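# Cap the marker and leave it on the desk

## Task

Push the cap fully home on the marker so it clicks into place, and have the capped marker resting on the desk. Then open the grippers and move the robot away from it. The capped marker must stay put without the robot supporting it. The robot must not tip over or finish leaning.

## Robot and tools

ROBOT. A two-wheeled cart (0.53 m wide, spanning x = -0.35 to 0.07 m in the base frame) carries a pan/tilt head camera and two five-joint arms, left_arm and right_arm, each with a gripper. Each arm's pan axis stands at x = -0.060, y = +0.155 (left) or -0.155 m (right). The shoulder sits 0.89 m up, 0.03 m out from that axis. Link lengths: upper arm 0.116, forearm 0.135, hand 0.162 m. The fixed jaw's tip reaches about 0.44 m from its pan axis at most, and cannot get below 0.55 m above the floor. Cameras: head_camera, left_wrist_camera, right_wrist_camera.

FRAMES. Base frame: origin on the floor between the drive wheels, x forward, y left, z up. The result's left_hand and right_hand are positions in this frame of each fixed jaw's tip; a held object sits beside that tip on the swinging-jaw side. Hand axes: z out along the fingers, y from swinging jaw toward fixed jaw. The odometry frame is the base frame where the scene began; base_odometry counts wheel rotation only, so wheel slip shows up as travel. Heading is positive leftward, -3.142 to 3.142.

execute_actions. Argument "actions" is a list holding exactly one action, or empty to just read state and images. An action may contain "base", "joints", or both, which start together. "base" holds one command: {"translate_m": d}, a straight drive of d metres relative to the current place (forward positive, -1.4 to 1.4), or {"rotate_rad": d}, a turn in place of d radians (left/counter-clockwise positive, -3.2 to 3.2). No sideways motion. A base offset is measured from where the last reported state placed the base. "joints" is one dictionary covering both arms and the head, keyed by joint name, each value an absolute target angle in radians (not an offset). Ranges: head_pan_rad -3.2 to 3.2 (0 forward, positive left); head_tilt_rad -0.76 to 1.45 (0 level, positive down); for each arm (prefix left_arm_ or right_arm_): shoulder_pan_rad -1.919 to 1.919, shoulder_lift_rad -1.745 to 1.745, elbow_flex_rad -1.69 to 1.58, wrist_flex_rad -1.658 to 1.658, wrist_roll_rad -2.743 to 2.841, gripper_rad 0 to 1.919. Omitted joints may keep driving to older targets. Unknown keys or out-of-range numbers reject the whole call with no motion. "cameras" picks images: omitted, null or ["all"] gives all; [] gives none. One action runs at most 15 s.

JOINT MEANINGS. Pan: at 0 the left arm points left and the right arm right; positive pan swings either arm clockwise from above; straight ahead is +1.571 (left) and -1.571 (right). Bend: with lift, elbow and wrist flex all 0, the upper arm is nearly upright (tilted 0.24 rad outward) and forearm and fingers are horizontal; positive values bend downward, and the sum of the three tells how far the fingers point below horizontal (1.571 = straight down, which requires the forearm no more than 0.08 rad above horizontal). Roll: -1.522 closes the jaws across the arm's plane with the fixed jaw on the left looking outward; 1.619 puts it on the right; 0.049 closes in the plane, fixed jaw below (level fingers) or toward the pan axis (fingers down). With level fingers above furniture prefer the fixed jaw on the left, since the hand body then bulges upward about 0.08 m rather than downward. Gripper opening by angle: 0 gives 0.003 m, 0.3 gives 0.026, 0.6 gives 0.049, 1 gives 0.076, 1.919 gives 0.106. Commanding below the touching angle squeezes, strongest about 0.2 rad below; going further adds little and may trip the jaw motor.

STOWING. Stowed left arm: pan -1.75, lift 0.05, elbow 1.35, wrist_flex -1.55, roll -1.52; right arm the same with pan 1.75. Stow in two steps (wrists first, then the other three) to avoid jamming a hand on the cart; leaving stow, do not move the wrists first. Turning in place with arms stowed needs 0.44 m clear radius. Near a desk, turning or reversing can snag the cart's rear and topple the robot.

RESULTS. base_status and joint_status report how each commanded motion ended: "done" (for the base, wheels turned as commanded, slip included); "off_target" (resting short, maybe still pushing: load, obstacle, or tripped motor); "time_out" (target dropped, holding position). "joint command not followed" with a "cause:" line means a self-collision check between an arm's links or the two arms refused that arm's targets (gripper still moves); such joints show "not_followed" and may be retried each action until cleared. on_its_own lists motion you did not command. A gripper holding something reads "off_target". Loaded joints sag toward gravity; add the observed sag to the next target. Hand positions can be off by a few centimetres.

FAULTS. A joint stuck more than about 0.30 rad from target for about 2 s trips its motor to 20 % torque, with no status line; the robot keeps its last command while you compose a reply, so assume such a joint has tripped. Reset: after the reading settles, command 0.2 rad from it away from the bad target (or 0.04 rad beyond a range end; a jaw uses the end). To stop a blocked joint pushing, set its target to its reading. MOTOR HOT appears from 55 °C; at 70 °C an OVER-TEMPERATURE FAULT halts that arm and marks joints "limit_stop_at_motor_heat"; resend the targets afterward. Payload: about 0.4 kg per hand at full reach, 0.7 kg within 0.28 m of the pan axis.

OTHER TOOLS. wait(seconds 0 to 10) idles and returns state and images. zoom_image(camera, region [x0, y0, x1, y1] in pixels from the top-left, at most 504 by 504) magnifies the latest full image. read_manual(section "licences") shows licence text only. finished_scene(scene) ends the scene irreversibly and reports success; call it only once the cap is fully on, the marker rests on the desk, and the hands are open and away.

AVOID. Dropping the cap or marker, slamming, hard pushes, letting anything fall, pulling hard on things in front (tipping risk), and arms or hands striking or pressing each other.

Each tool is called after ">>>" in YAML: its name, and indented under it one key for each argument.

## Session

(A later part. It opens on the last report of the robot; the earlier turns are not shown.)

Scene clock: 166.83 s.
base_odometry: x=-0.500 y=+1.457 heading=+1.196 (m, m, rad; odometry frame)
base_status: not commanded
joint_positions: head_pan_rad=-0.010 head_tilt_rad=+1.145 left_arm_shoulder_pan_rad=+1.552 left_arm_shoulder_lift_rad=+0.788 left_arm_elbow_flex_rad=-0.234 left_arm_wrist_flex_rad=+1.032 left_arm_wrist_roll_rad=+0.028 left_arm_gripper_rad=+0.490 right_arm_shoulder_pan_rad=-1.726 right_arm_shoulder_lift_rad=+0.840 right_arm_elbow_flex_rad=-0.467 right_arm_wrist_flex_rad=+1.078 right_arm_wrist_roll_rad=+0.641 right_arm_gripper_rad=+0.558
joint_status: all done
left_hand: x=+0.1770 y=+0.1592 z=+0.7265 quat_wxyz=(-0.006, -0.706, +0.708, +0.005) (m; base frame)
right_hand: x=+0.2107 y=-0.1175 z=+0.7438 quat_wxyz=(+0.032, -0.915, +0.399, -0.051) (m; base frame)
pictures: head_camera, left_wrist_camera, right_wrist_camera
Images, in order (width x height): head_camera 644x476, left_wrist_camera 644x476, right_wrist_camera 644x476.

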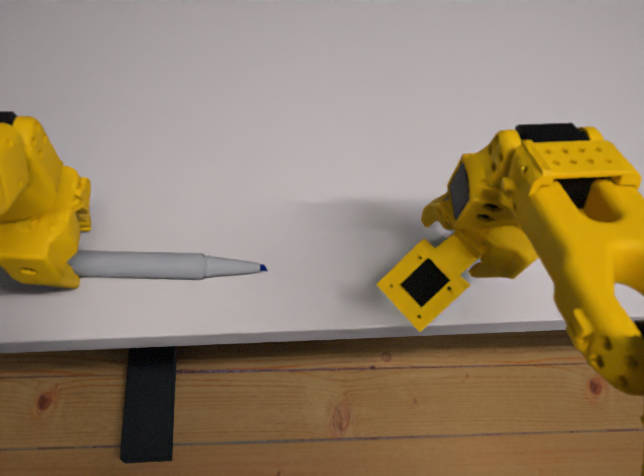

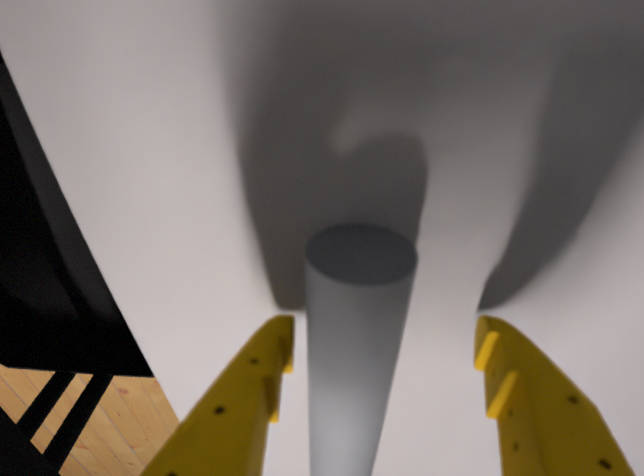

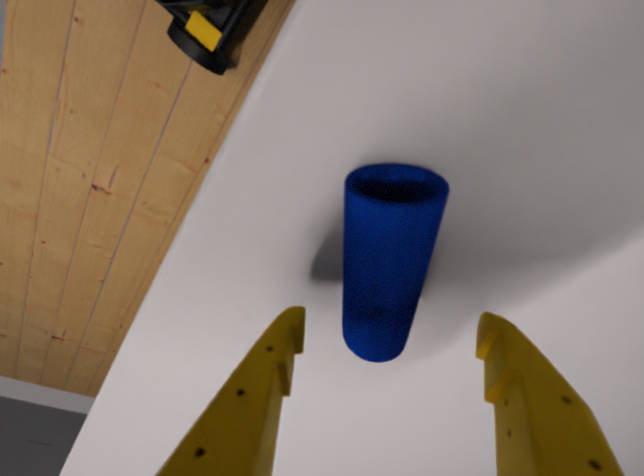

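>>> execute_actions:
  actions:
    - {"joints":{"left_arm_gripper_rad":0.05,"right_arm_shoulder_pan_rad":-1.70,"right_arm_shoulder_lift_rad":0.945,"right_arm_elbow_flex_rad":-0.57,"right_arm_wrist_flex_rad":0.96,"right_arm_wrist_roll_rad":0.66}}

Scene clock: 173.20 s.
base_odometry: x=-0.500 y=+1.457 heading=+1.196 (m, m, rad; odometry frame)
base_status: not commanded
joint_positions: head_pan_rad=-0.010 head_tilt_rad=+1.145 left_arm_shoulder_pan_rad=+1.552 left_arm_shoulder_lift_rad=+0.788 left_arm_elbow_flex_rad=-0.234 left_arm_wrist_flex_rad=+1.032 left_arm_wrist_roll_rad=+0.028 left_arm_gripper_rad=+0.207 right_arm_shoulder_pan_rad=-1.711 right_arm_shoulder_lift_rad=+0.943 right_arm_elbow_flex_rad=-0.556 right_arm_wrist_flex_rad=+0.972 right_arm_wrist_roll_rad=+0.650 right_arm_gripper_rad=+0.558
joint_status: left_arm_gripper_rad off_target (ended at +0.207, target +0.050); the others done
left_hand: x=+0.1770 y=+0.1592 z=+0.7265 quat_wxyz=(-0.006, -0.706, +0.708, +0.005) (m; base frame)
right_hand: x=+0.2302 y=-0.1190 z=+0.7331 quat_wxyz=(+0.056, -0.910, +0.401, -0.090) (m; base frame)
pictures: head_camera, left_wrist_camera, right_wrist_camera
Images, in order (width x height): head_camera 644x476, left_wrist_camera 644x476, right_wrist_camera 644x476.

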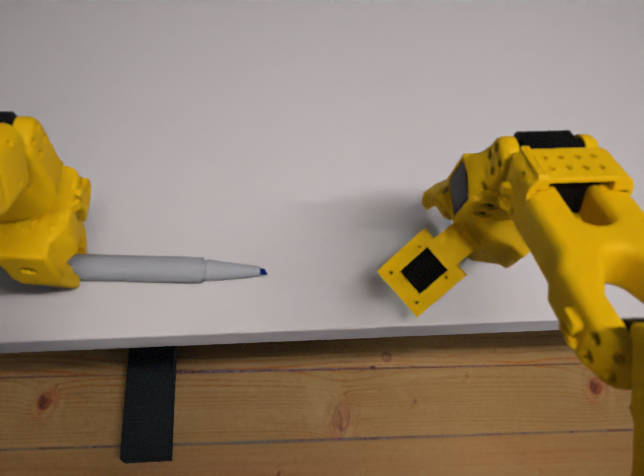

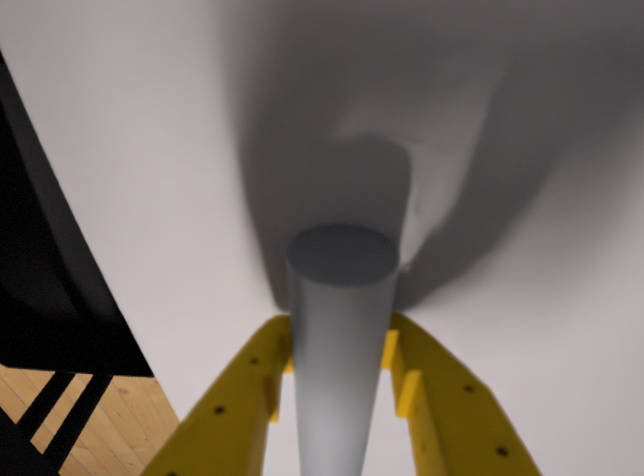

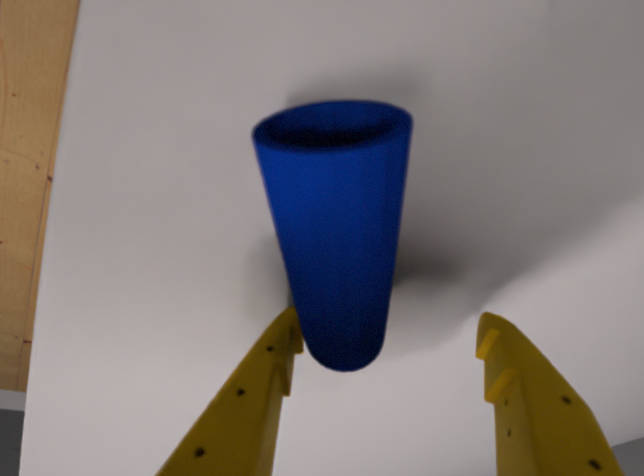

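>>> execute_actions:
  actions:
    - {"joints":{"right_arm_gripper_rad":0.08,"right_arm_shoulder_lift_rad":0.92}}
  cameras: ["head_camera","right_wrist_camera"]

Scene clock: 177.13 s.
base_odometry: x=-0.500 y=+1.457 heading=+1.196 (m, m, rad; odometry frame)
base_status: not commanded
joint_positions: head_pan_rad=-0.010 head_tilt_rad=+1.145 left_arm_shoulder_pan_rad=+1.552 left_arm_shoulder_lift_rad=+0.788 left_arm_elbow_flex_rad=-0.234 left_arm_wrist_flex_rad=+1.032 left_arm_wrist_roll_rad=+0.028 left_arm_gripper_rad=+0.207 right_arm_shoulder_pan_rad=-1.711 right_arm_shoulder_lift_rad=+0.943 right_arm_elbow_flex_rad=-0.556 right_arm_wrist_flex_rad=+0.972 right_arm_wrist_roll_rad=+0.650 right_arm_gripper_rad=+0.207
joint_status: right_arm_gripper_rad off_target (ended at +0.207, target +0.080); the others done
left_hand: x=+0.1770 y=+0.1592 z=+0.7265 quat_wxyz=(-0.006, -0.706, +0.708, +0.005) (m; base frame)
right_hand: x=+0.2302 y=-0.1190 z=+0.7331 quat_wxyz=(+0.056, -0.910, +0.401, -0.090) (m; base frame)
pictures: head_camera, right_wrist_camera
Images, in order (width x height): head_camera 644x476, right_wrist_camera 644x476.

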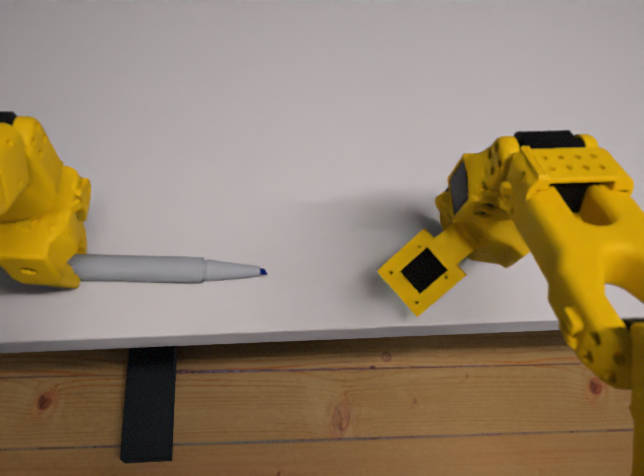

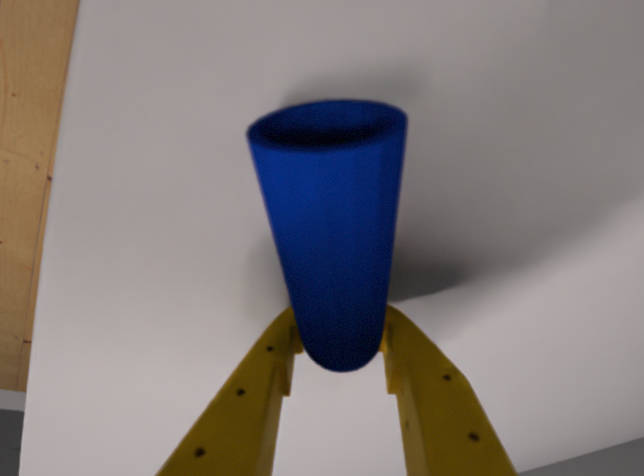

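>>> execute_actions:
  actions:
    - {"joints":{"right_arm_shoulder_lift_rad":0.85,"left_arm_shoulder_lift_rad":0.71}}
  cameras: []

>>> execute_actions:
  actions:
    - {"joints":{"right_arm_wrist_roll_rad":-0.22,"left_arm_shoulder_pan_rad":1.80,"left_arm_wrist_roll_rad":0.30,"left_arm_shoulder_lift_rad":0.86,"left_arm_elbow_flex_rad":-0.50,"left_arm_wrist_flex_rad":1.12}}

Scene clock: 183.80 s.
base_odometry: x=-0.500 y=+1.457 heading=+1.196 (m, m, rad; odometry frame)
base_status: not commanded
joint_positions: head_pan_rad=-0.010 head_tilt_rad=+1.145 left_arm_shoulder_pan_rad=+1.552 left_arm_shoulder_lift_rad=+0.765 left_arm_elbow_flex_rad=-0.234 left_arm_wrist_flex_rad=+1.032 left_arm_wrist_roll_rad=+0.028 left_arm_gripper_rad=+0.207 right_arm_shoulder_pan_rad=-1.711 right_arm_shoulder_lift_rad=+0.914 right_arm_elbow_flex_rad=-0.556 right_arm_wrist_flex_rad=+0.969 right_arm_wrist_roll_rad=+0.650 right_arm_gripper_rad=+0.207
joint_status: all done
left_hand: x=+0.1808 y=+0.1593 z=+0.7313 quat_wxyz=(+0.003, -0.706, +0.708, -0.003) (m; base frame)
right_hand: x=+0.2352 y=-0.1183 z=+0.7409 quat_wxyz=(+0.064, -0.908, +0.400, -0.103) (m; base frame)
pictures: none
No camera images: the call's "cameras" was empty. Leave "cameras" out to get every camera's image.

Scene clock: 185.23 s.
base_odometry: x=-0.500 y=+1.457 heading=+1.196 (m, m, rad; odometry frame)
base_status: not commanded
joint_positions: head_pan_rad=-0.010 head_tilt_rad=+1.145 left_arm_shoulder_pan_rad=+1.788 left_arm_shoulder_lift_rad=+0.876 left_arm_elbow_flex_rad=-0.462 left_arm_wrist_flex_rad=+1.110 left_arm_wrist_roll_rad=+0.292 left_arm_gripper_rad=+0.207 right_arm_shoulder_pan_rad=-1.711 right_arm_shoulder_lift_rad=+0.914 right_arm_elbow_flex_rad=-0.556 right_arm_wrist_flex_rad=+0.969 right_arm_wrist_roll_rad=-0.210 right_arm_gripper_rad=+0.207
joint_status: all done
left_hand: x=+0.1938 y=+0.0966 z=+0.7344 quat_wxyz=(+0.013, -0.716, +0.698, -0.020) (m; base frame)
right_hand: x=+0.2330 y=-0.1121 z=+0.7406 quat_wxyz=(+0.101, -0.659, +0.742, -0.067) (m; base frame)
pictures: head_camera, left_wrist_camera, right_wrist_camera
Images, in order (width x height): head_camera 644x476, left_wrist_camera 644x476, right_wrist_camera 644x476.

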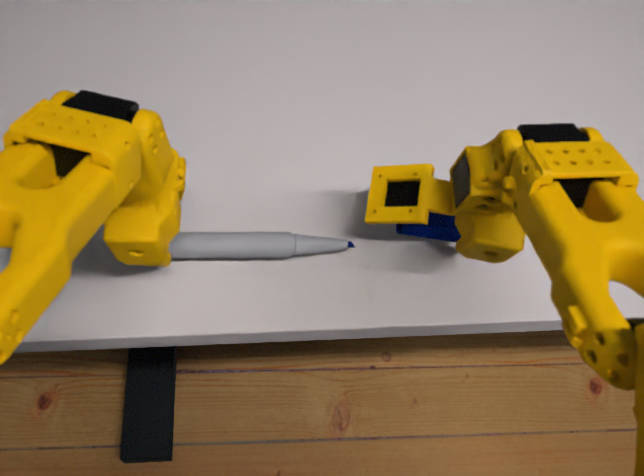

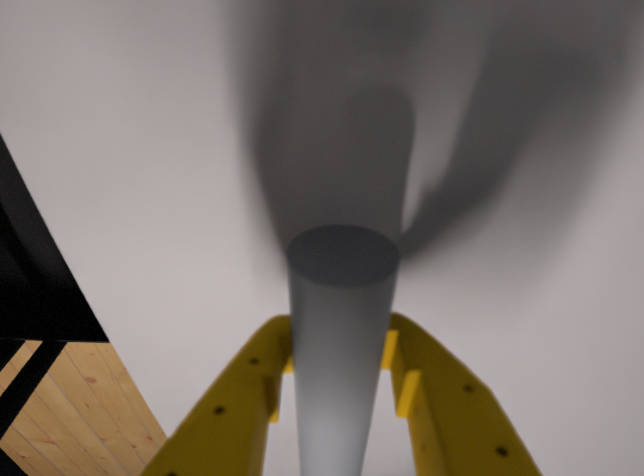

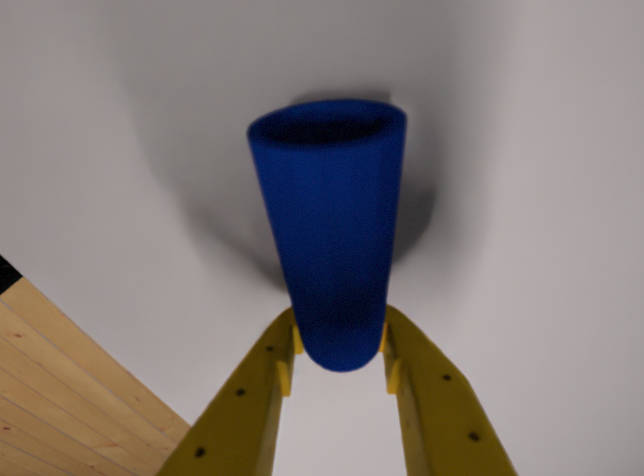

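>>> execute_actions:
  actions:
    - {"joints":{"right_arm_wrist_roll_rad":-0.09,"right_arm_wrist_flex_rad":1.03,"right_arm_shoulder_lift_rad":0.915,"left_arm_shoulder_lift_rad":0.895,"left_arm_wrist_flex_rad":1.075,"head_tilt_rad":1.15}}

Scene clock: 191.77 s.
base_odometry: x=-0.500 y=+1.457 heading=+1.196 (m, m, rad; odometry frame)
base_status: not commanded
joint_positions: head_pan_rad=-0.010 head_tilt_rad=+1.145 left_arm_shoulder_pan_rad=+1.788 left_arm_shoulder_lift_rad=+0.913 left_arm_elbow_flex_rad=-0.464 left_arm_wrist_flex_rad=+1.087 left_arm_wrist_roll_rad=+0.292 left_arm_gripper_rad=+0.207 right_arm_shoulder_pan_rad=-1.711 right_arm_shoulder_lift_rad=+0.934 right_arm_elbow_flex_rad=-0.556 right_arm_wrist_flex_rad=+1.023 right_arm_wrist_roll_rad=-0.100 right_arm_gripper_rad=+0.207
joint_status: all done
left_hand: x=+0.1918 y=+0.0970 z=+0.7262 quat_wxyz=(+0.009, -0.716, +0.698, -0.015) (m; base frame)
right_hand: x=+0.2215 y=-0.1146 z=+0.7340 quat_wxyz=(+0.068, -0.702, +0.708, -0.051) (m; base frame)
pictures: head_camera, left_wrist_camera, right_wrist_camera
Images, in order (width x height): head_camera 644x476, left_wrist_camera 644x476, right_wrist_camera 644x476.

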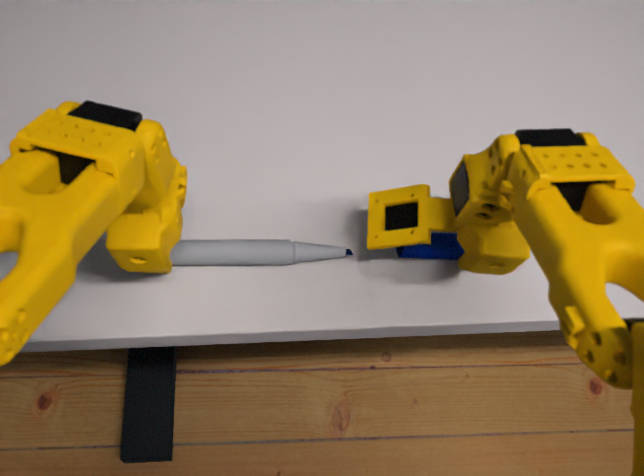

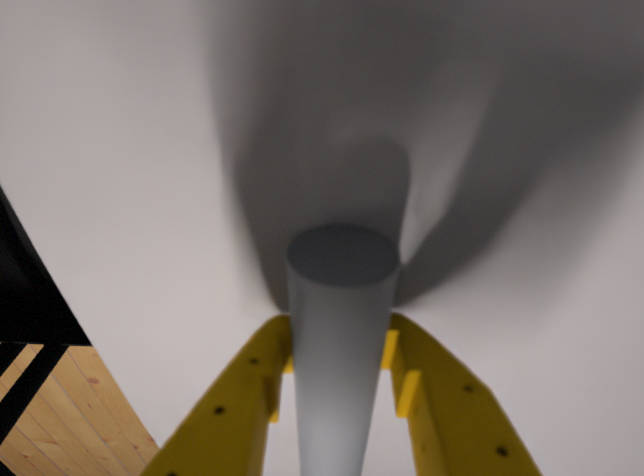

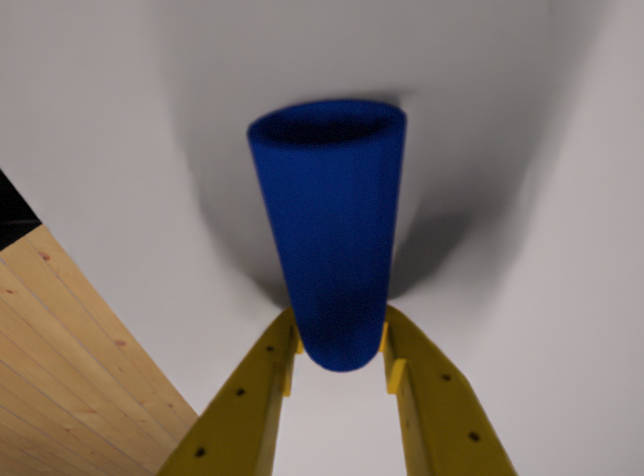

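>>> execute_actions:
  actions:
    - {"joints":{"right_arm_wrist_roll_rad":-0.20,"right_arm_shoulder_pan_rad":-1.81}}
  cameras: ["head_camera","right_wrist_camera"]

Scene clock: 199.83 s.
base_odometry: x=-0.500 y=+1.457 heading=+1.196 (m, m, rad; odometry frame)
base_status: not commanded
joint_positions: head_pan_rad=-0.010 head_tilt_rad=+1.145 left_arm_shoulder_pan_rad=+1.788 left_arm_shoulder_lift_rad=+0.913 left_arm_elbow_flex_rad=-0.464 left_arm_wrist_flex_rad=+1.087 left_arm_wrist_roll_rad=+0.292 left_arm_gripper_rad=+0.207 right_arm_shoulder_pan_rad=-1.798 right_arm_shoulder_lift_rad=+0.934 right_arm_elbow_flex_rad=-0.556 right_arm_wrist_flex_rad=+1.023 right_arm_wrist_roll_rad=-0.190 right_arm_gripper_rad=+0.207
joint_status: all done
left_hand: x=+0.1918 y=+0.0970 z=+0.7262 quat_wxyz=(+0.009, -0.716, +0.698, -0.015) (m; base frame)
right_hand: x=+0.2168 y=-0.0895 z=+0.7340 quat_wxyz=(+0.072, -0.700, +0.709, -0.045) (m; base frame)
pictures: head_camera, right_wrist_camera
Images, in order (width x height): head_camera 644x476, right_wrist_camera 644x476.

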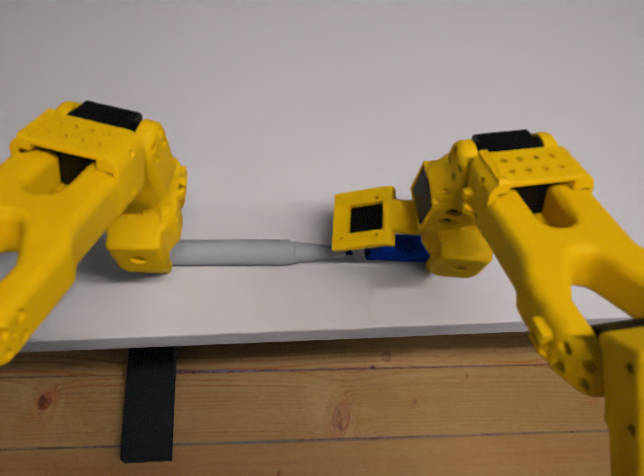

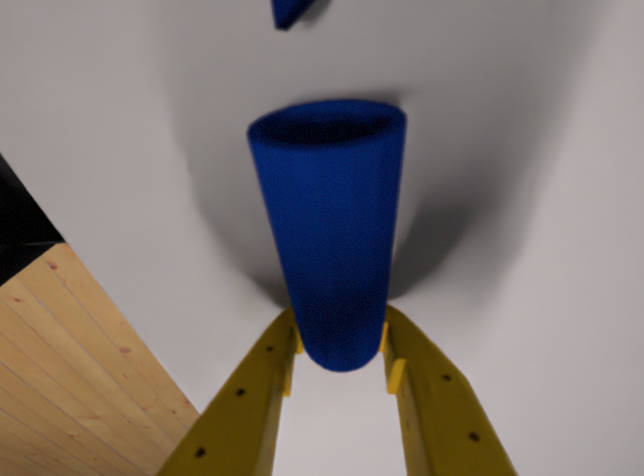

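>>> execute_actions:
  actions:
    - {"joints":{"right_arm_wrist_roll_rad":-0.25,"right_arm_shoulder_pan_rad":-1.86}}
  cameras: ["right_wrist_camera"]

>>> execute_actions:
  actions:
    - {"joints":{"left_arm_wrist_roll_rad":0.36,"left_arm_shoulder_pan_rad":1.86,"left_arm_wrist_flex_rad":1.055}}
  cameras: ["head_camera","right_wrist_camera"]

Scene clock: 204.80 s.
base_odometry: x=-0.500 y=+1.457 heading=+1.196 (m, m, rad; odometry frame)
base_status: not commanded
joint_positions: head_pan_rad=-0.010 head_tilt_rad=+1.145 left_arm_shoulder_pan_rad=+1.788 left_arm_shoulder_lift_rad=+0.913 left_arm_elbow_flex_rad=-0.464 left_arm_wrist_flex_rad=+1.087 left_arm_wrist_roll_rad=+0.292 left_arm_gripper_rad=+0.207 right_arm_shoulder_pan_rad=-1.847 right_arm_shoulder_lift_rad=+0.934 right_arm_elbow_flex_rad=-0.556 right_arm_wrist_flex_rad=+1.023 right_arm_wrist_roll_rad=-0.241 right_arm_gripper_rad=+0.207
joint_status: all done
left_hand: x=+0.1918 y=+0.0970 z=+0.7262 quat_wxyz=(+0.009, -0.716, +0.698, -0.015) (m; base frame)
right_hand: x=+0.2133 y=-0.0756 z=+0.7341 quat_wxyz=(+0.075, -0.700, +0.709, -0.041) (m; base frame)
pictures: right_wrist_camera
Images, in order (width x height): right_wrist_camera 644x476.

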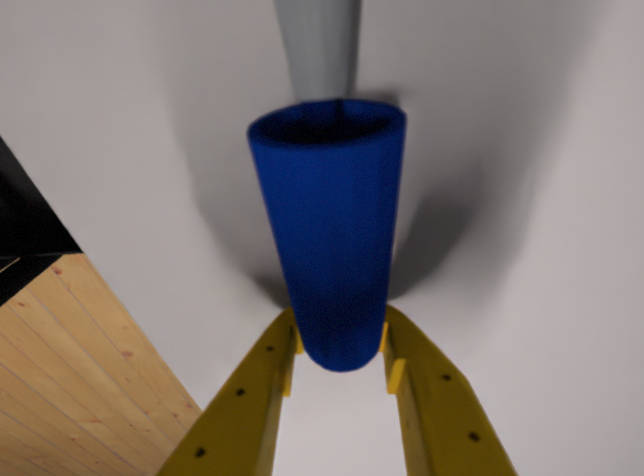

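Scene clock: 205.43 s.
base_odometry: x=-0.500 y=+1.457 heading=+1.196 (m, m, rad; odometry frame)
base_status: not commanded
joint_positions: head_pan_rad=-0.010 head_tilt_rad=+1.145 left_arm_shoulder_pan_rad=+1.813 left_arm_shoulder_lift_rad=+0.916 left_arm_elbow_flex_rad=-0.464 left_arm_wrist_flex_rad=+1.075 left_arm_wrist_roll_rad=+0.347 left_arm_gripper_rad=+0.207 right_arm_shoulder_pan_rad=-1.847 right_arm_shoulder_lift_rad=+0.934 right_arm_elbow_flex_rad=-0.556 right_arm_wrist_flex_rad=+1.023 right_arm_wrist_roll_rad=-0.244 right_arm_gripper_rad=+0.207
joint_status: left_arm_shoulder_pan_rad off_target (ended at +1.813, target +1.860); the others done
left_hand: x=+0.1918 y=+0.0901 z=+0.7255 quat_wxyz=(+0.011, -0.727, +0.687, -0.019) (m; base frame)
right_hand: x=+0.2133 y=-0.0755 z=+0.7341 quat_wxyz=(+0.075, -0.699, +0.710, -0.041) (m; base frame)
pictures: head_camera, right_wrist_camera
Images, in order (width x height): head_camera 644x476, right_wrist_camera 644x476.

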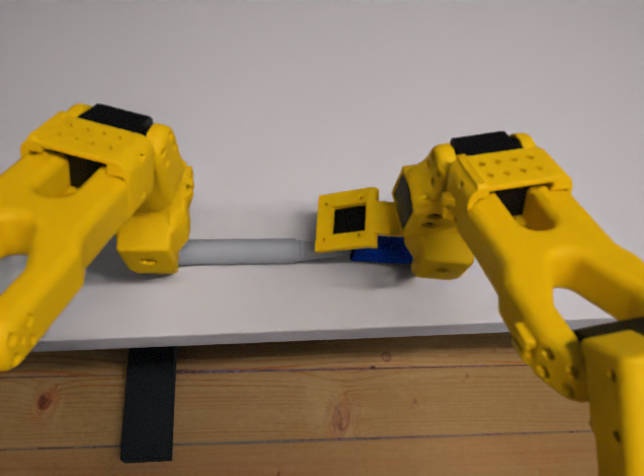

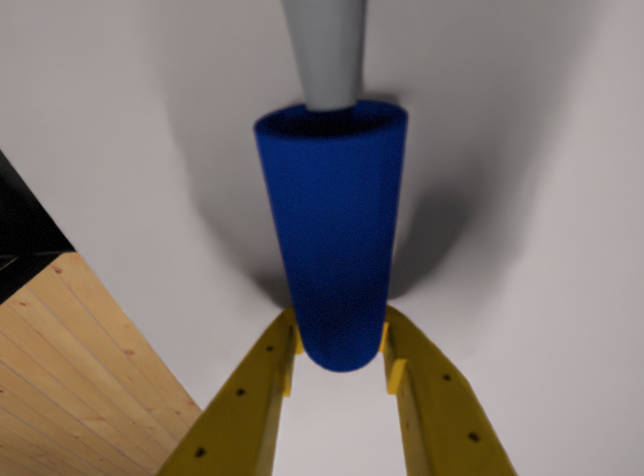

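>>> execute_actions:
  actions:
    - {"joints":{"left_arm_wrist_roll_rad":0.30,"left_arm_shoulder_pan_rad":1.79,"right_arm_gripper_rad":0.27,"left_arm_gripper_rad":0.27}}

Scene clock: 209.53 s.
base_odometry: x=-0.500 y=+1.457 heading=+1.196 (m, m, rad; odometry frame)
base_status: not commanded
joint_positions: head_pan_rad=-0.010 head_tilt_rad=+1.145 left_arm_shoulder_pan_rad=+1.800 left_arm_shoulder_lift_rad=+0.916 left_arm_elbow_flex_rad=-0.465 left_arm_wrist_flex_rad=+1.067 left_arm_wrist_roll_rad=+0.307 left_arm_gripper_rad=+0.260 right_arm_shoulder_pan_rad=-1.849 right_arm_shoulder_lift_rad=+0.934 right_arm_elbow_flex_rad=-0.556 right_arm_wrist_flex_rad=+1.024 right_arm_wrist_roll_rad=-0.244 right_arm_gripper_rad=+0.262
joint_status: all done
left_hand: x=+0.1941 y=+0.0931 z=+0.7256 quat_wxyz=(+0.014, -0.717, +0.697, -0.023) (m; base frame)
right_hand: x=+0.2129 y=-0.0752 z=+0.7340 quat_wxyz=(+0.074, -0.699, +0.710, -0.040) (m; base frame)
pictures: head_camera, left_wrist_camera, right_wrist_camera
Images, in order (width x height): head_camera 644x476, left_wrist_camera 644x476, right_wrist_camera 644x476.

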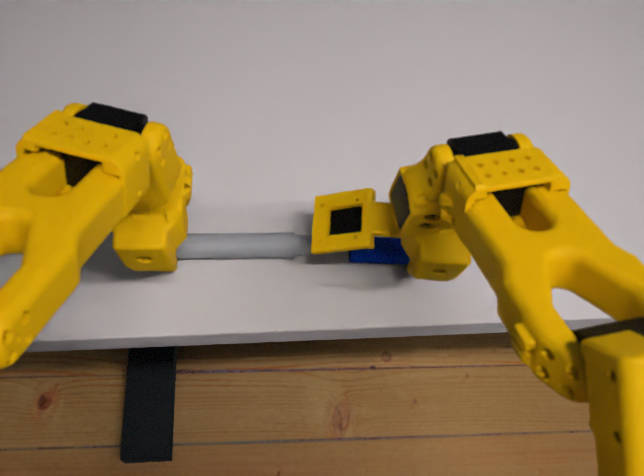

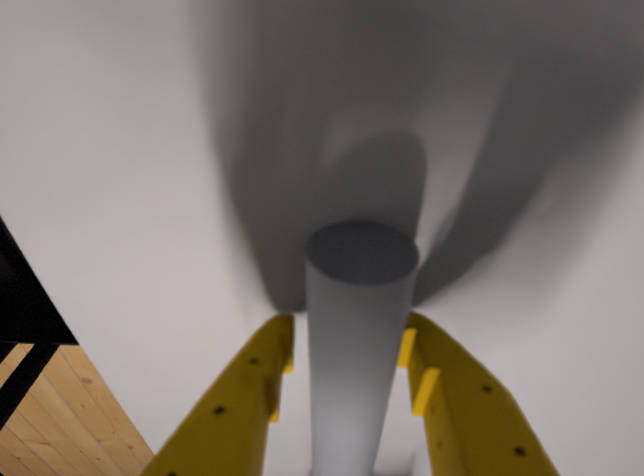

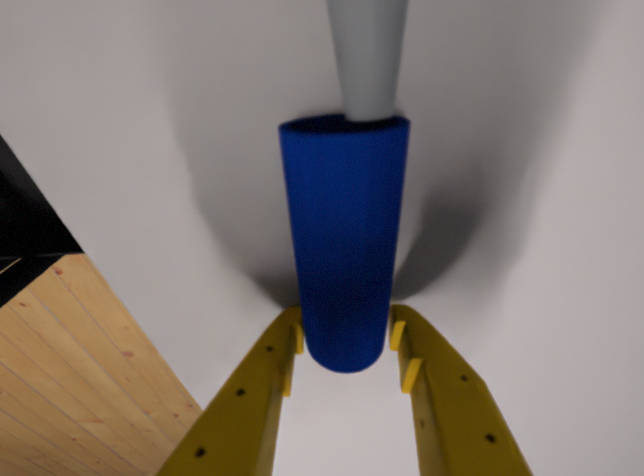

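>>> execute_actions:
  actions:
    - {"joints":{"right_arm_gripper_rad":0.03,"left_arm_gripper_rad":0.03,"right_arm_shoulder_lift_rad":0.93}}
  cameras: ["head_camera","right_wrist_camera"]

Scene clock: 215.43 s.
base_odometry: x=-0.500 y=+1.457 heading=+1.196 (m, m, rad; odometry frame)
base_status: not commanded
joint_positions: head_pan_rad=-0.010 head_tilt_rad=+1.145 left_arm_shoulder_pan_rad=+1.800 left_arm_shoulder_lift_rad=+0.916 left_arm_elbow_flex_rad=-0.465 left_arm_wrist_flex_rad=+1.067 left_arm_wrist_roll_rad=+0.307 left_arm_gripper_rad=+0.206 right_arm_shoulder_pan_rad=-1.849 right_arm_shoulder_lift_rad=+0.935 right_arm_elbow_flex_rad=-0.556 right_arm_wrist_flex_rad=+1.024 right_arm_wrist_roll_rad=-0.244 right_arm_gripper_rad=+0.209
joint_status: left_arm_gripper_rad off_target (ended at +0.206, target +0.030); right_arm_gripper_rad off_target (ended at +0.209, target +0.030); the others done
left_hand: x=+0.1941 y=+0.0931 z=+0.7256 quat_wxyz=(+0.014, -0.717, +0.697, -0.023) (m; base frame)
right_hand: x=+0.2127 y=-0.0752 z=+0.7336 quat_wxyz=(+0.073, -0.699, +0.710, -0.040) (m; base frame)
pictures: head_camera, right_wrist_camera
Images, in order (width x height): head_camera 644x476, right_wrist_camera 644x476.

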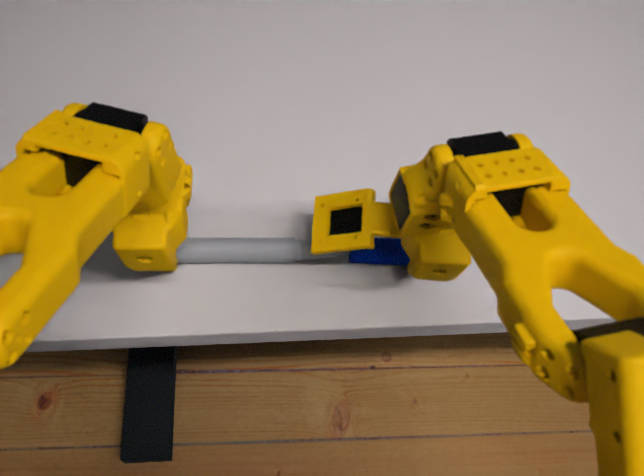

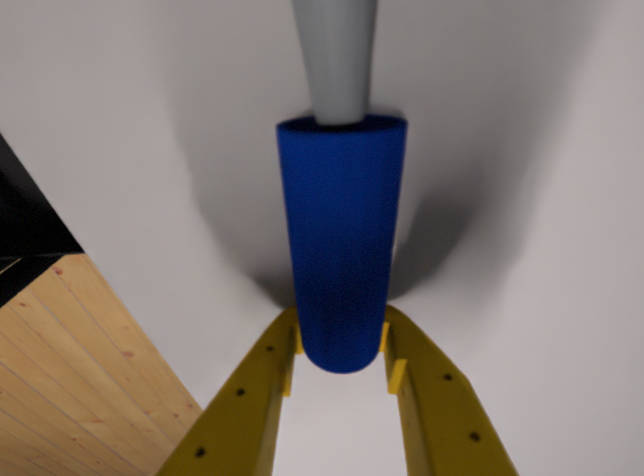

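Aligned. Push in.

>>> execute_actions:
  actions:
    - {"joints":{"left_arm_wrist_roll_rad":0.375,"left_arm_shoulder_pan_rad":1.875,"left_arm_wrist_flex_rad":1.045,"right_arm_shoulder_pan_rad":-1.89,"right_arm_wrist_roll_rad":-0.28}}
  cameras: ["head_camera","right_wrist_camera"]

Scene clock: 218.80 s.
base_odometry: x=-0.500 y=+1.457 heading=+1.196 (m, m, rad; odometry frame)
base_status: not commanded
joint_positions: head_pan_rad=-0.010 head_tilt_rad=+1.145 left_arm_shoulder_pan_rad=+1.862 left_arm_shoulder_lift_rad=+0.916 left_arm_elbow_flex_rad=-0.465 left_arm_wrist_flex_rad=+1.056 left_arm_wrist_roll_rad=+0.368 left_arm_gripper_rad=+0.206 right_arm_shoulder_pan_rad=-1.873 right_arm_shoulder_lift_rad=+0.935 right_arm_elbow_flex_rad=-0.556 right_arm_wrist_flex_rad=+1.024 right_arm_wrist_roll_rad=-0.270 right_arm_gripper_rad=+0.209
joint_status: all done
left_hand: x=+0.1915 y=+0.0767 z=+0.7257 quat_wxyz=(+0.015, -0.717, +0.697, -0.029) (m; base frame)
right_hand: x=+0.2106 y=-0.0684 z=+0.7337 quat_wxyz=(+0.074, -0.699, +0.710, -0.038) (m; base frame)
pictures: head_camera, right_wrist_camera
Images, in order (width x height): head_camera 644x476, right_wrist_camera 644x476.

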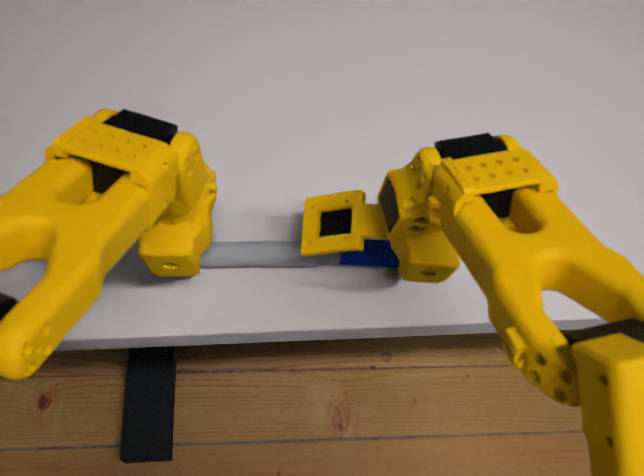

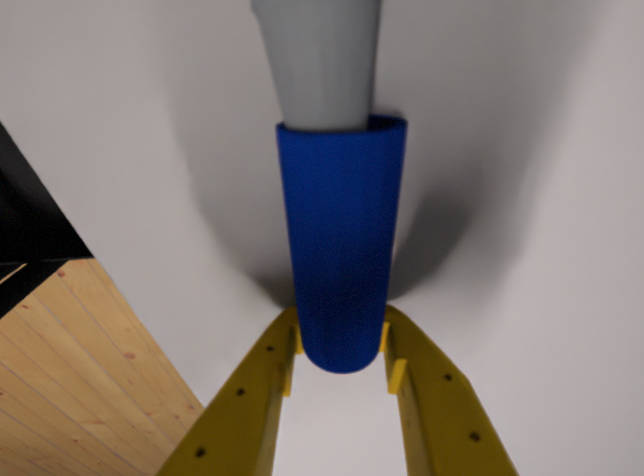

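>>> execute_actions:
  actions:
    - {"joints":{"left_arm_wrist_roll_rad":0.40,"left_arm_shoulder_pan_rad":1.919,"left_arm_wrist_flex_rad":1.015,"right_arm_shoulder_pan_rad":-1.919,"right_arm_wrist_roll_rad":-0.30}}

Scene clock: 222.50 s.
base_odometry: x=-0.500 y=+1.457 heading=+1.196 (m, m, rad; odometry frame)
base_status: not commanded
joint_positions: head_pan_rad=-0.010 head_tilt_rad=+1.145 left_arm_shoulder_pan_rad=+1.896 left_arm_shoulder_lift_rad=+0.916 left_arm_elbow_flex_rad=-0.465 left_arm_wrist_flex_rad=+1.029 left_arm_wrist_roll_rad=+0.393 left_arm_gripper_rad=+0.206 right_arm_shoulder_pan_rad=-1.899 right_arm_shoulder_lift_rad=+0.935 right_arm_elbow_flex_rad=-0.556 right_arm_wrist_flex_rad=+1.026 right_arm_wrist_roll_rad=-0.290 right_arm_gripper_rad=+0.209
joint_status: left_arm_shoulder_pan_rad off_target (ended at +1.896, target +1.919); right_arm_shoulder_pan_rad off_target (ended at -1.898, target -1.919); the others done
left_hand: x=+0.1929 y=+0.0666 z=+0.7258 quat_wxyz=(+0.020, -0.713, +0.699, -0.041) (m; base frame)
right_hand: x=+0.2080 y=-0.0613 z=+0.7336 quat_wxyz=(+0.075, -0.701, +0.708, -0.036) (m; base frame)
pictures: head_camera, left_wrist_camera, right_wrist_camera
Images, in order (width x height): head_camera 644x476, left_wrist_camera 644x476, right_wrist_camera 644x476.

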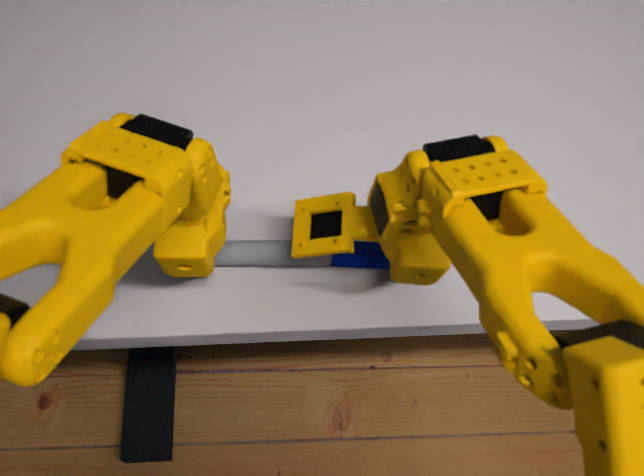

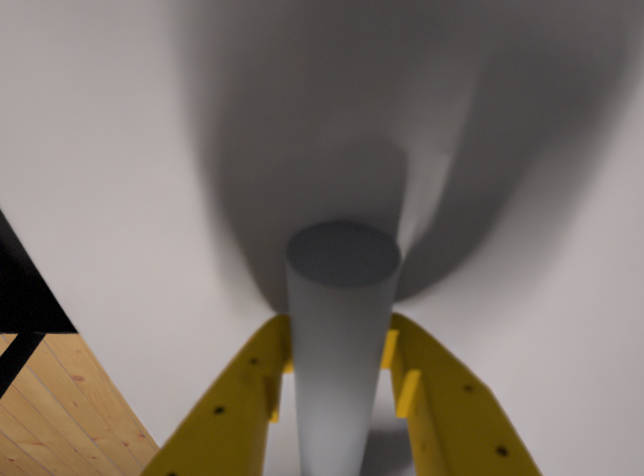

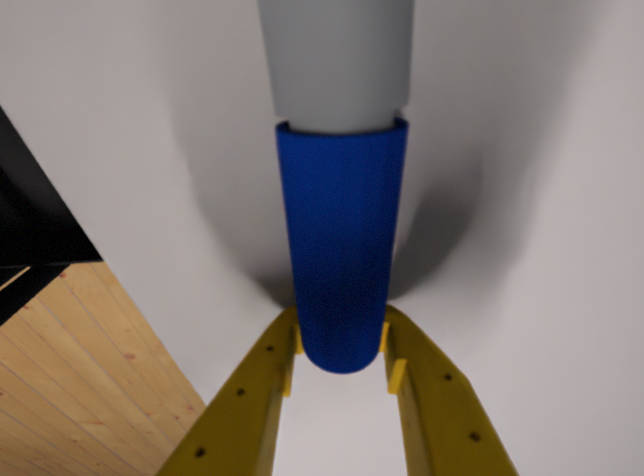

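>>> execute_actions:
  actions:
    - {"joints":{"left_arm_gripper_rad":0.35,"left_arm_shoulder_pan_rad":1.896,"right_arm_shoulder_pan_rad":-1.899,"left_arm_wrist_flex_rad":1.06}}
  cameras: []

>>> execute_actions:
  actions:
    - {"joints":{"left_arm_shoulder_pan_rad":1.78,"left_arm_wrist_roll_rad":0.30,"left_arm_wrist_flex_rad":1.09}}
  cameras: ["left_wrist_camera"]

>>> execute_actions:
  actions:
    - {"joints":{"left_arm_gripper_rad":0.03,"left_arm_wrist_flex_rad":1.02}}

Scene clock: 231.10 s.
base_odometry: x=-0.500 y=+1.457 heading=+1.196 (m, m, rad; odometry frame)
base_status: not commanded
joint_positions: head_pan_rad=-0.010 head_tilt_rad=+1.145 left_arm_shoulder_pan_rad=+1.896 left_arm_shoulder_lift_rad=+0.916 left_arm_elbow_flex_rad=-0.467 left_arm_wrist_flex_rad=+1.049 left_arm_wrist_roll_rad=+0.394 left_arm_gripper_rad=+0.340 right_arm_shoulder_pan_rad=-1.899 right_arm_shoulder_lift_rad=+0.935 right_arm_elbow_flex_rad=-0.556 right_arm_wrist_flex_rad=+1.026 right_arm_wrist_roll_rad=-0.290 right_arm_gripper_rad=+0.209
joint_status: all done
left_hand: x=+0.1902 y=+0.0675 z=+0.7259 quat_wxyz=(+0.016, -0.714, +0.699, -0.033) (m; base frame)
right_hand: x=+0.2080 y=-0.0613 z=+0.7336 quat_wxyz=(+0.075, -0.701, +0.708, -0.036) (m; base frame)
pictures: none
No camera images: the call's "cameras" was empty. Leave "cameras" out to get every camera's image.

Scene clock: 231.83 s.
base_odometry: x=-0.500 y=+1.457 heading=+1.196 (m, m, rad; odometry frame)
base_status: not commanded
joint_positions: head_pan_rad=-0.010 head_tilt_rad=+1.145 left_arm_shoulder_pan_rad=+1.791 left_arm_shoulder_lift_rad=+0.916 left_arm_elbow_flex_rad=-0.467 left_arm_wrist_flex_rad=+1.079 left_arm_wrist_roll_rad=+0.307 left_arm_gripper_rad=+0.340 right_arm_shoulder_pan_rad=-1.899 right_arm_shoulder_lift_rad=+0.935 right_arm_elbow_flex_rad=-0.556 right_arm_wrist_flex_rad=+1.026 right_arm_wrist_roll_rad=-0.290 right_arm_gripper_rad=+0.209
joint_status: all done
left_hand: x=+0.1930 y=+0.0958 z=+0.7258 quat_wxyz=(+0.011, -0.720, +0.693, -0.018) (m; base frame)
right_hand: x=+0.2080 y=-0.0613 z=+0.7336 quat_wxyz=(+0.075, -0.701, +0.708, -0.036) (m; base frame)
pictures: left_wrist_camera
Images, in order (width x height): left_wrist_camera 644x476.

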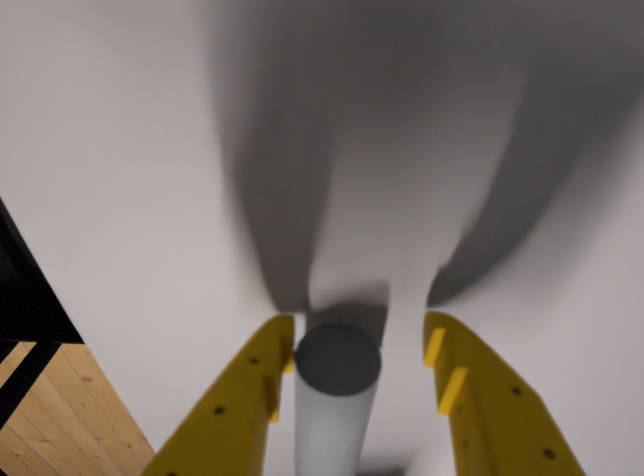

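Scene clock: 232.53 s.
base_odometry: x=-0.500 y=+1.457 heading=+1.196 (m, m, rad; odometry frame)
base_status: not commanded
joint_positions: head_pan_rad=-0.010 head_tilt_rad=+1.145 left_arm_shoulder_pan_rad=+1.785 left_arm_shoulder_lift_rad=+0.916 left_arm_elbow_flex_rad=-0.467 left_arm_wrist_flex_rad=+1.033 left_arm_wrist_roll_rad=+0.307 left_arm_gripper_rad=+0.041 right_arm_shoulder_pan_rad=-1.899 right_arm_shoulder_lift_rad=+0.935 right_arm_elbow_flex_rad=-0.556 right_arm_wrist_flex_rad=+1.026 right_arm_wrist_roll_rad=-0.290 right_arm_gripper_rad=+0.209
joint_status: all done
left_hand: x=+0.2006 y=+0.0958 z=+0.7260 quat_wxyz=(+0.023, -0.722, +0.691, -0.038) (m; base frame)
right_hand: x=+0.2080 y=-0.0613 z=+0.7336 quat_wxyz=(+0.075, -0.701, +0.708, -0.036) (m; base frame)
pictures: head_camera, left_wrist_camera, right_wrist_camera
Images, in order (width x height): head_camera 644x476, left_wrist_camera 644x476, right_wrist_camera 644x476.

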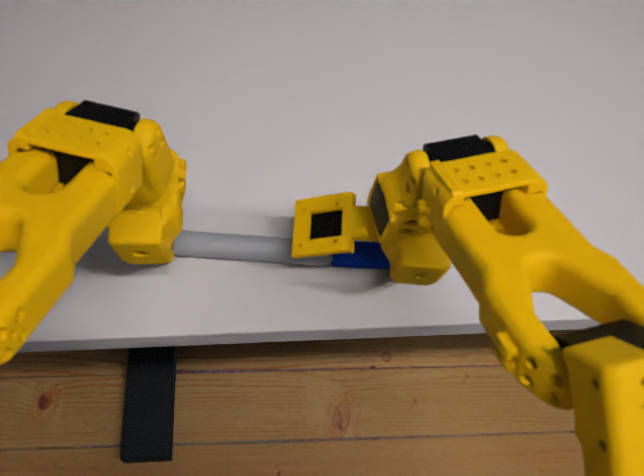

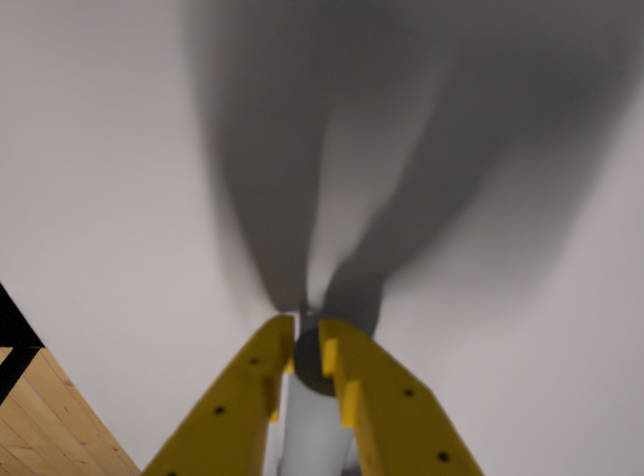

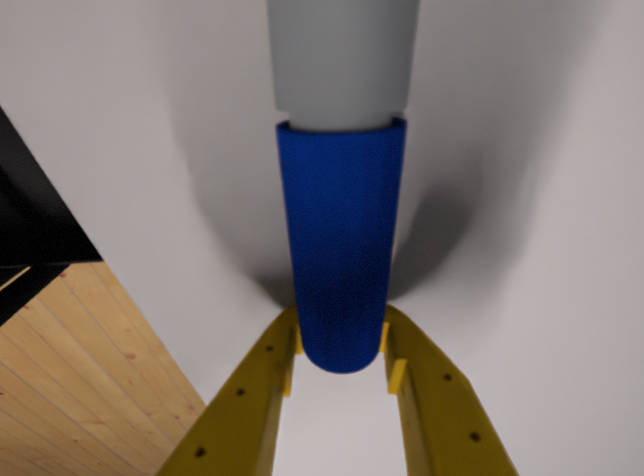

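>>> execute_actions:
  actions:
    - {"joints":{"left_arm_shoulder_pan_rad":1.919,"right_arm_shoulder_pan_rad":-1.919,"left_arm_wrist_roll_rad":0.35}}

Scene clock: 235.60 s.
base_odometry: x=-0.500 y=+1.457 heading=+1.196 (m, m, rad; odometry frame)
base_status: not commanded
joint_positions: head_pan_rad=-0.010 head_tilt_rad=+1.145 left_arm_shoulder_pan_rad=+1.827 left_arm_shoulder_lift_rad=+0.916 left_arm_elbow_flex_rad=-0.467 left_arm_wrist_flex_rad=+1.033 left_arm_wrist_roll_rad=+0.344 left_arm_gripper_rad=+0.040 right_arm_shoulder_pan_rad=-1.895 right_arm_shoulder_lift_rad=+0.935 right_arm_elbow_flex_rad=-0.556 right_arm_wrist_flex_rad=+1.029 right_arm_wrist_roll_rad=-0.292 right_arm_gripper_rad=+0.209
joint_status: left_arm_shoulder_pan_rad off_target (ended at +1.826, target +1.919); right_arm_shoulder_pan_rad off_target (ended at -1.896, target -1.919); the others done
left_hand: x=+0.1979 y=+0.0848 z=+0.7260 quat_wxyz=(+0.022, -0.720, +0.692, -0.039) (m; base frame)
right_hand: x=+0.2080 y=-0.0626 z=+0.7336 quat_wxyz=(+0.073, -0.699, +0.710, -0.036) (m; base frame)
pictures: head_camera, left_wrist_camera, right_wrist_camera
Images, in order (width x height): head_camera 644x476, left_wrist_camera 644x476, right_wrist_camera 644x476.

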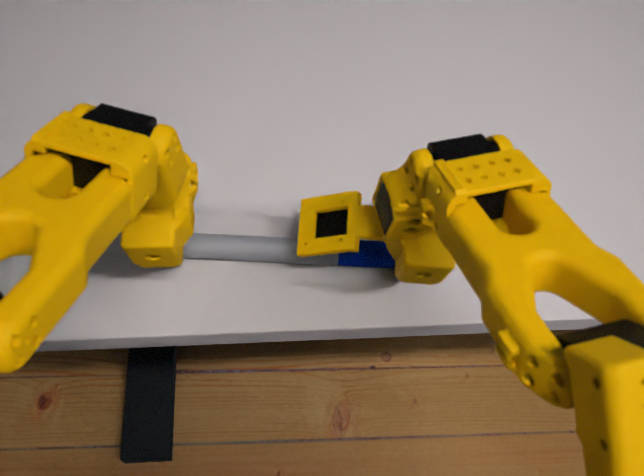

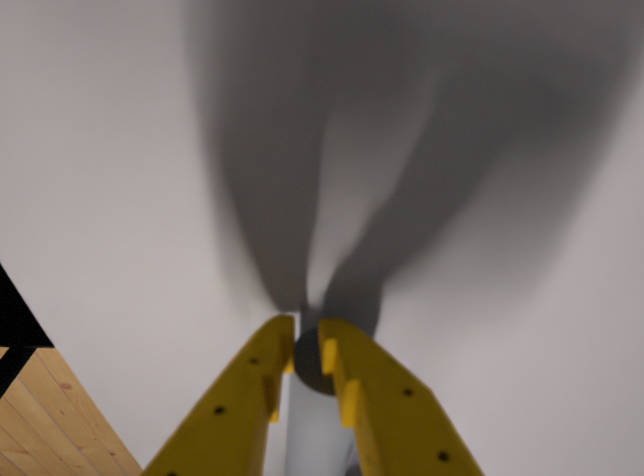

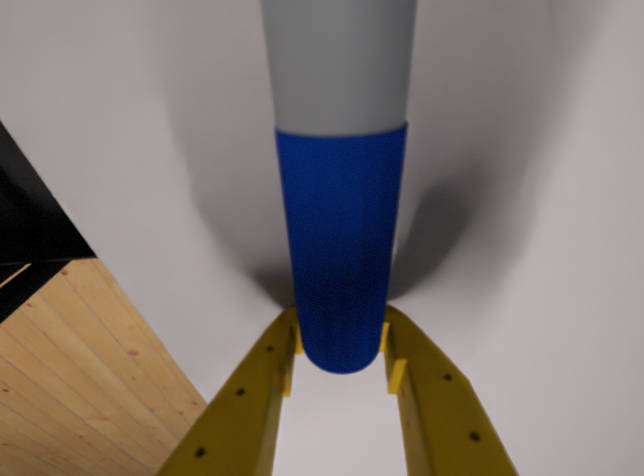

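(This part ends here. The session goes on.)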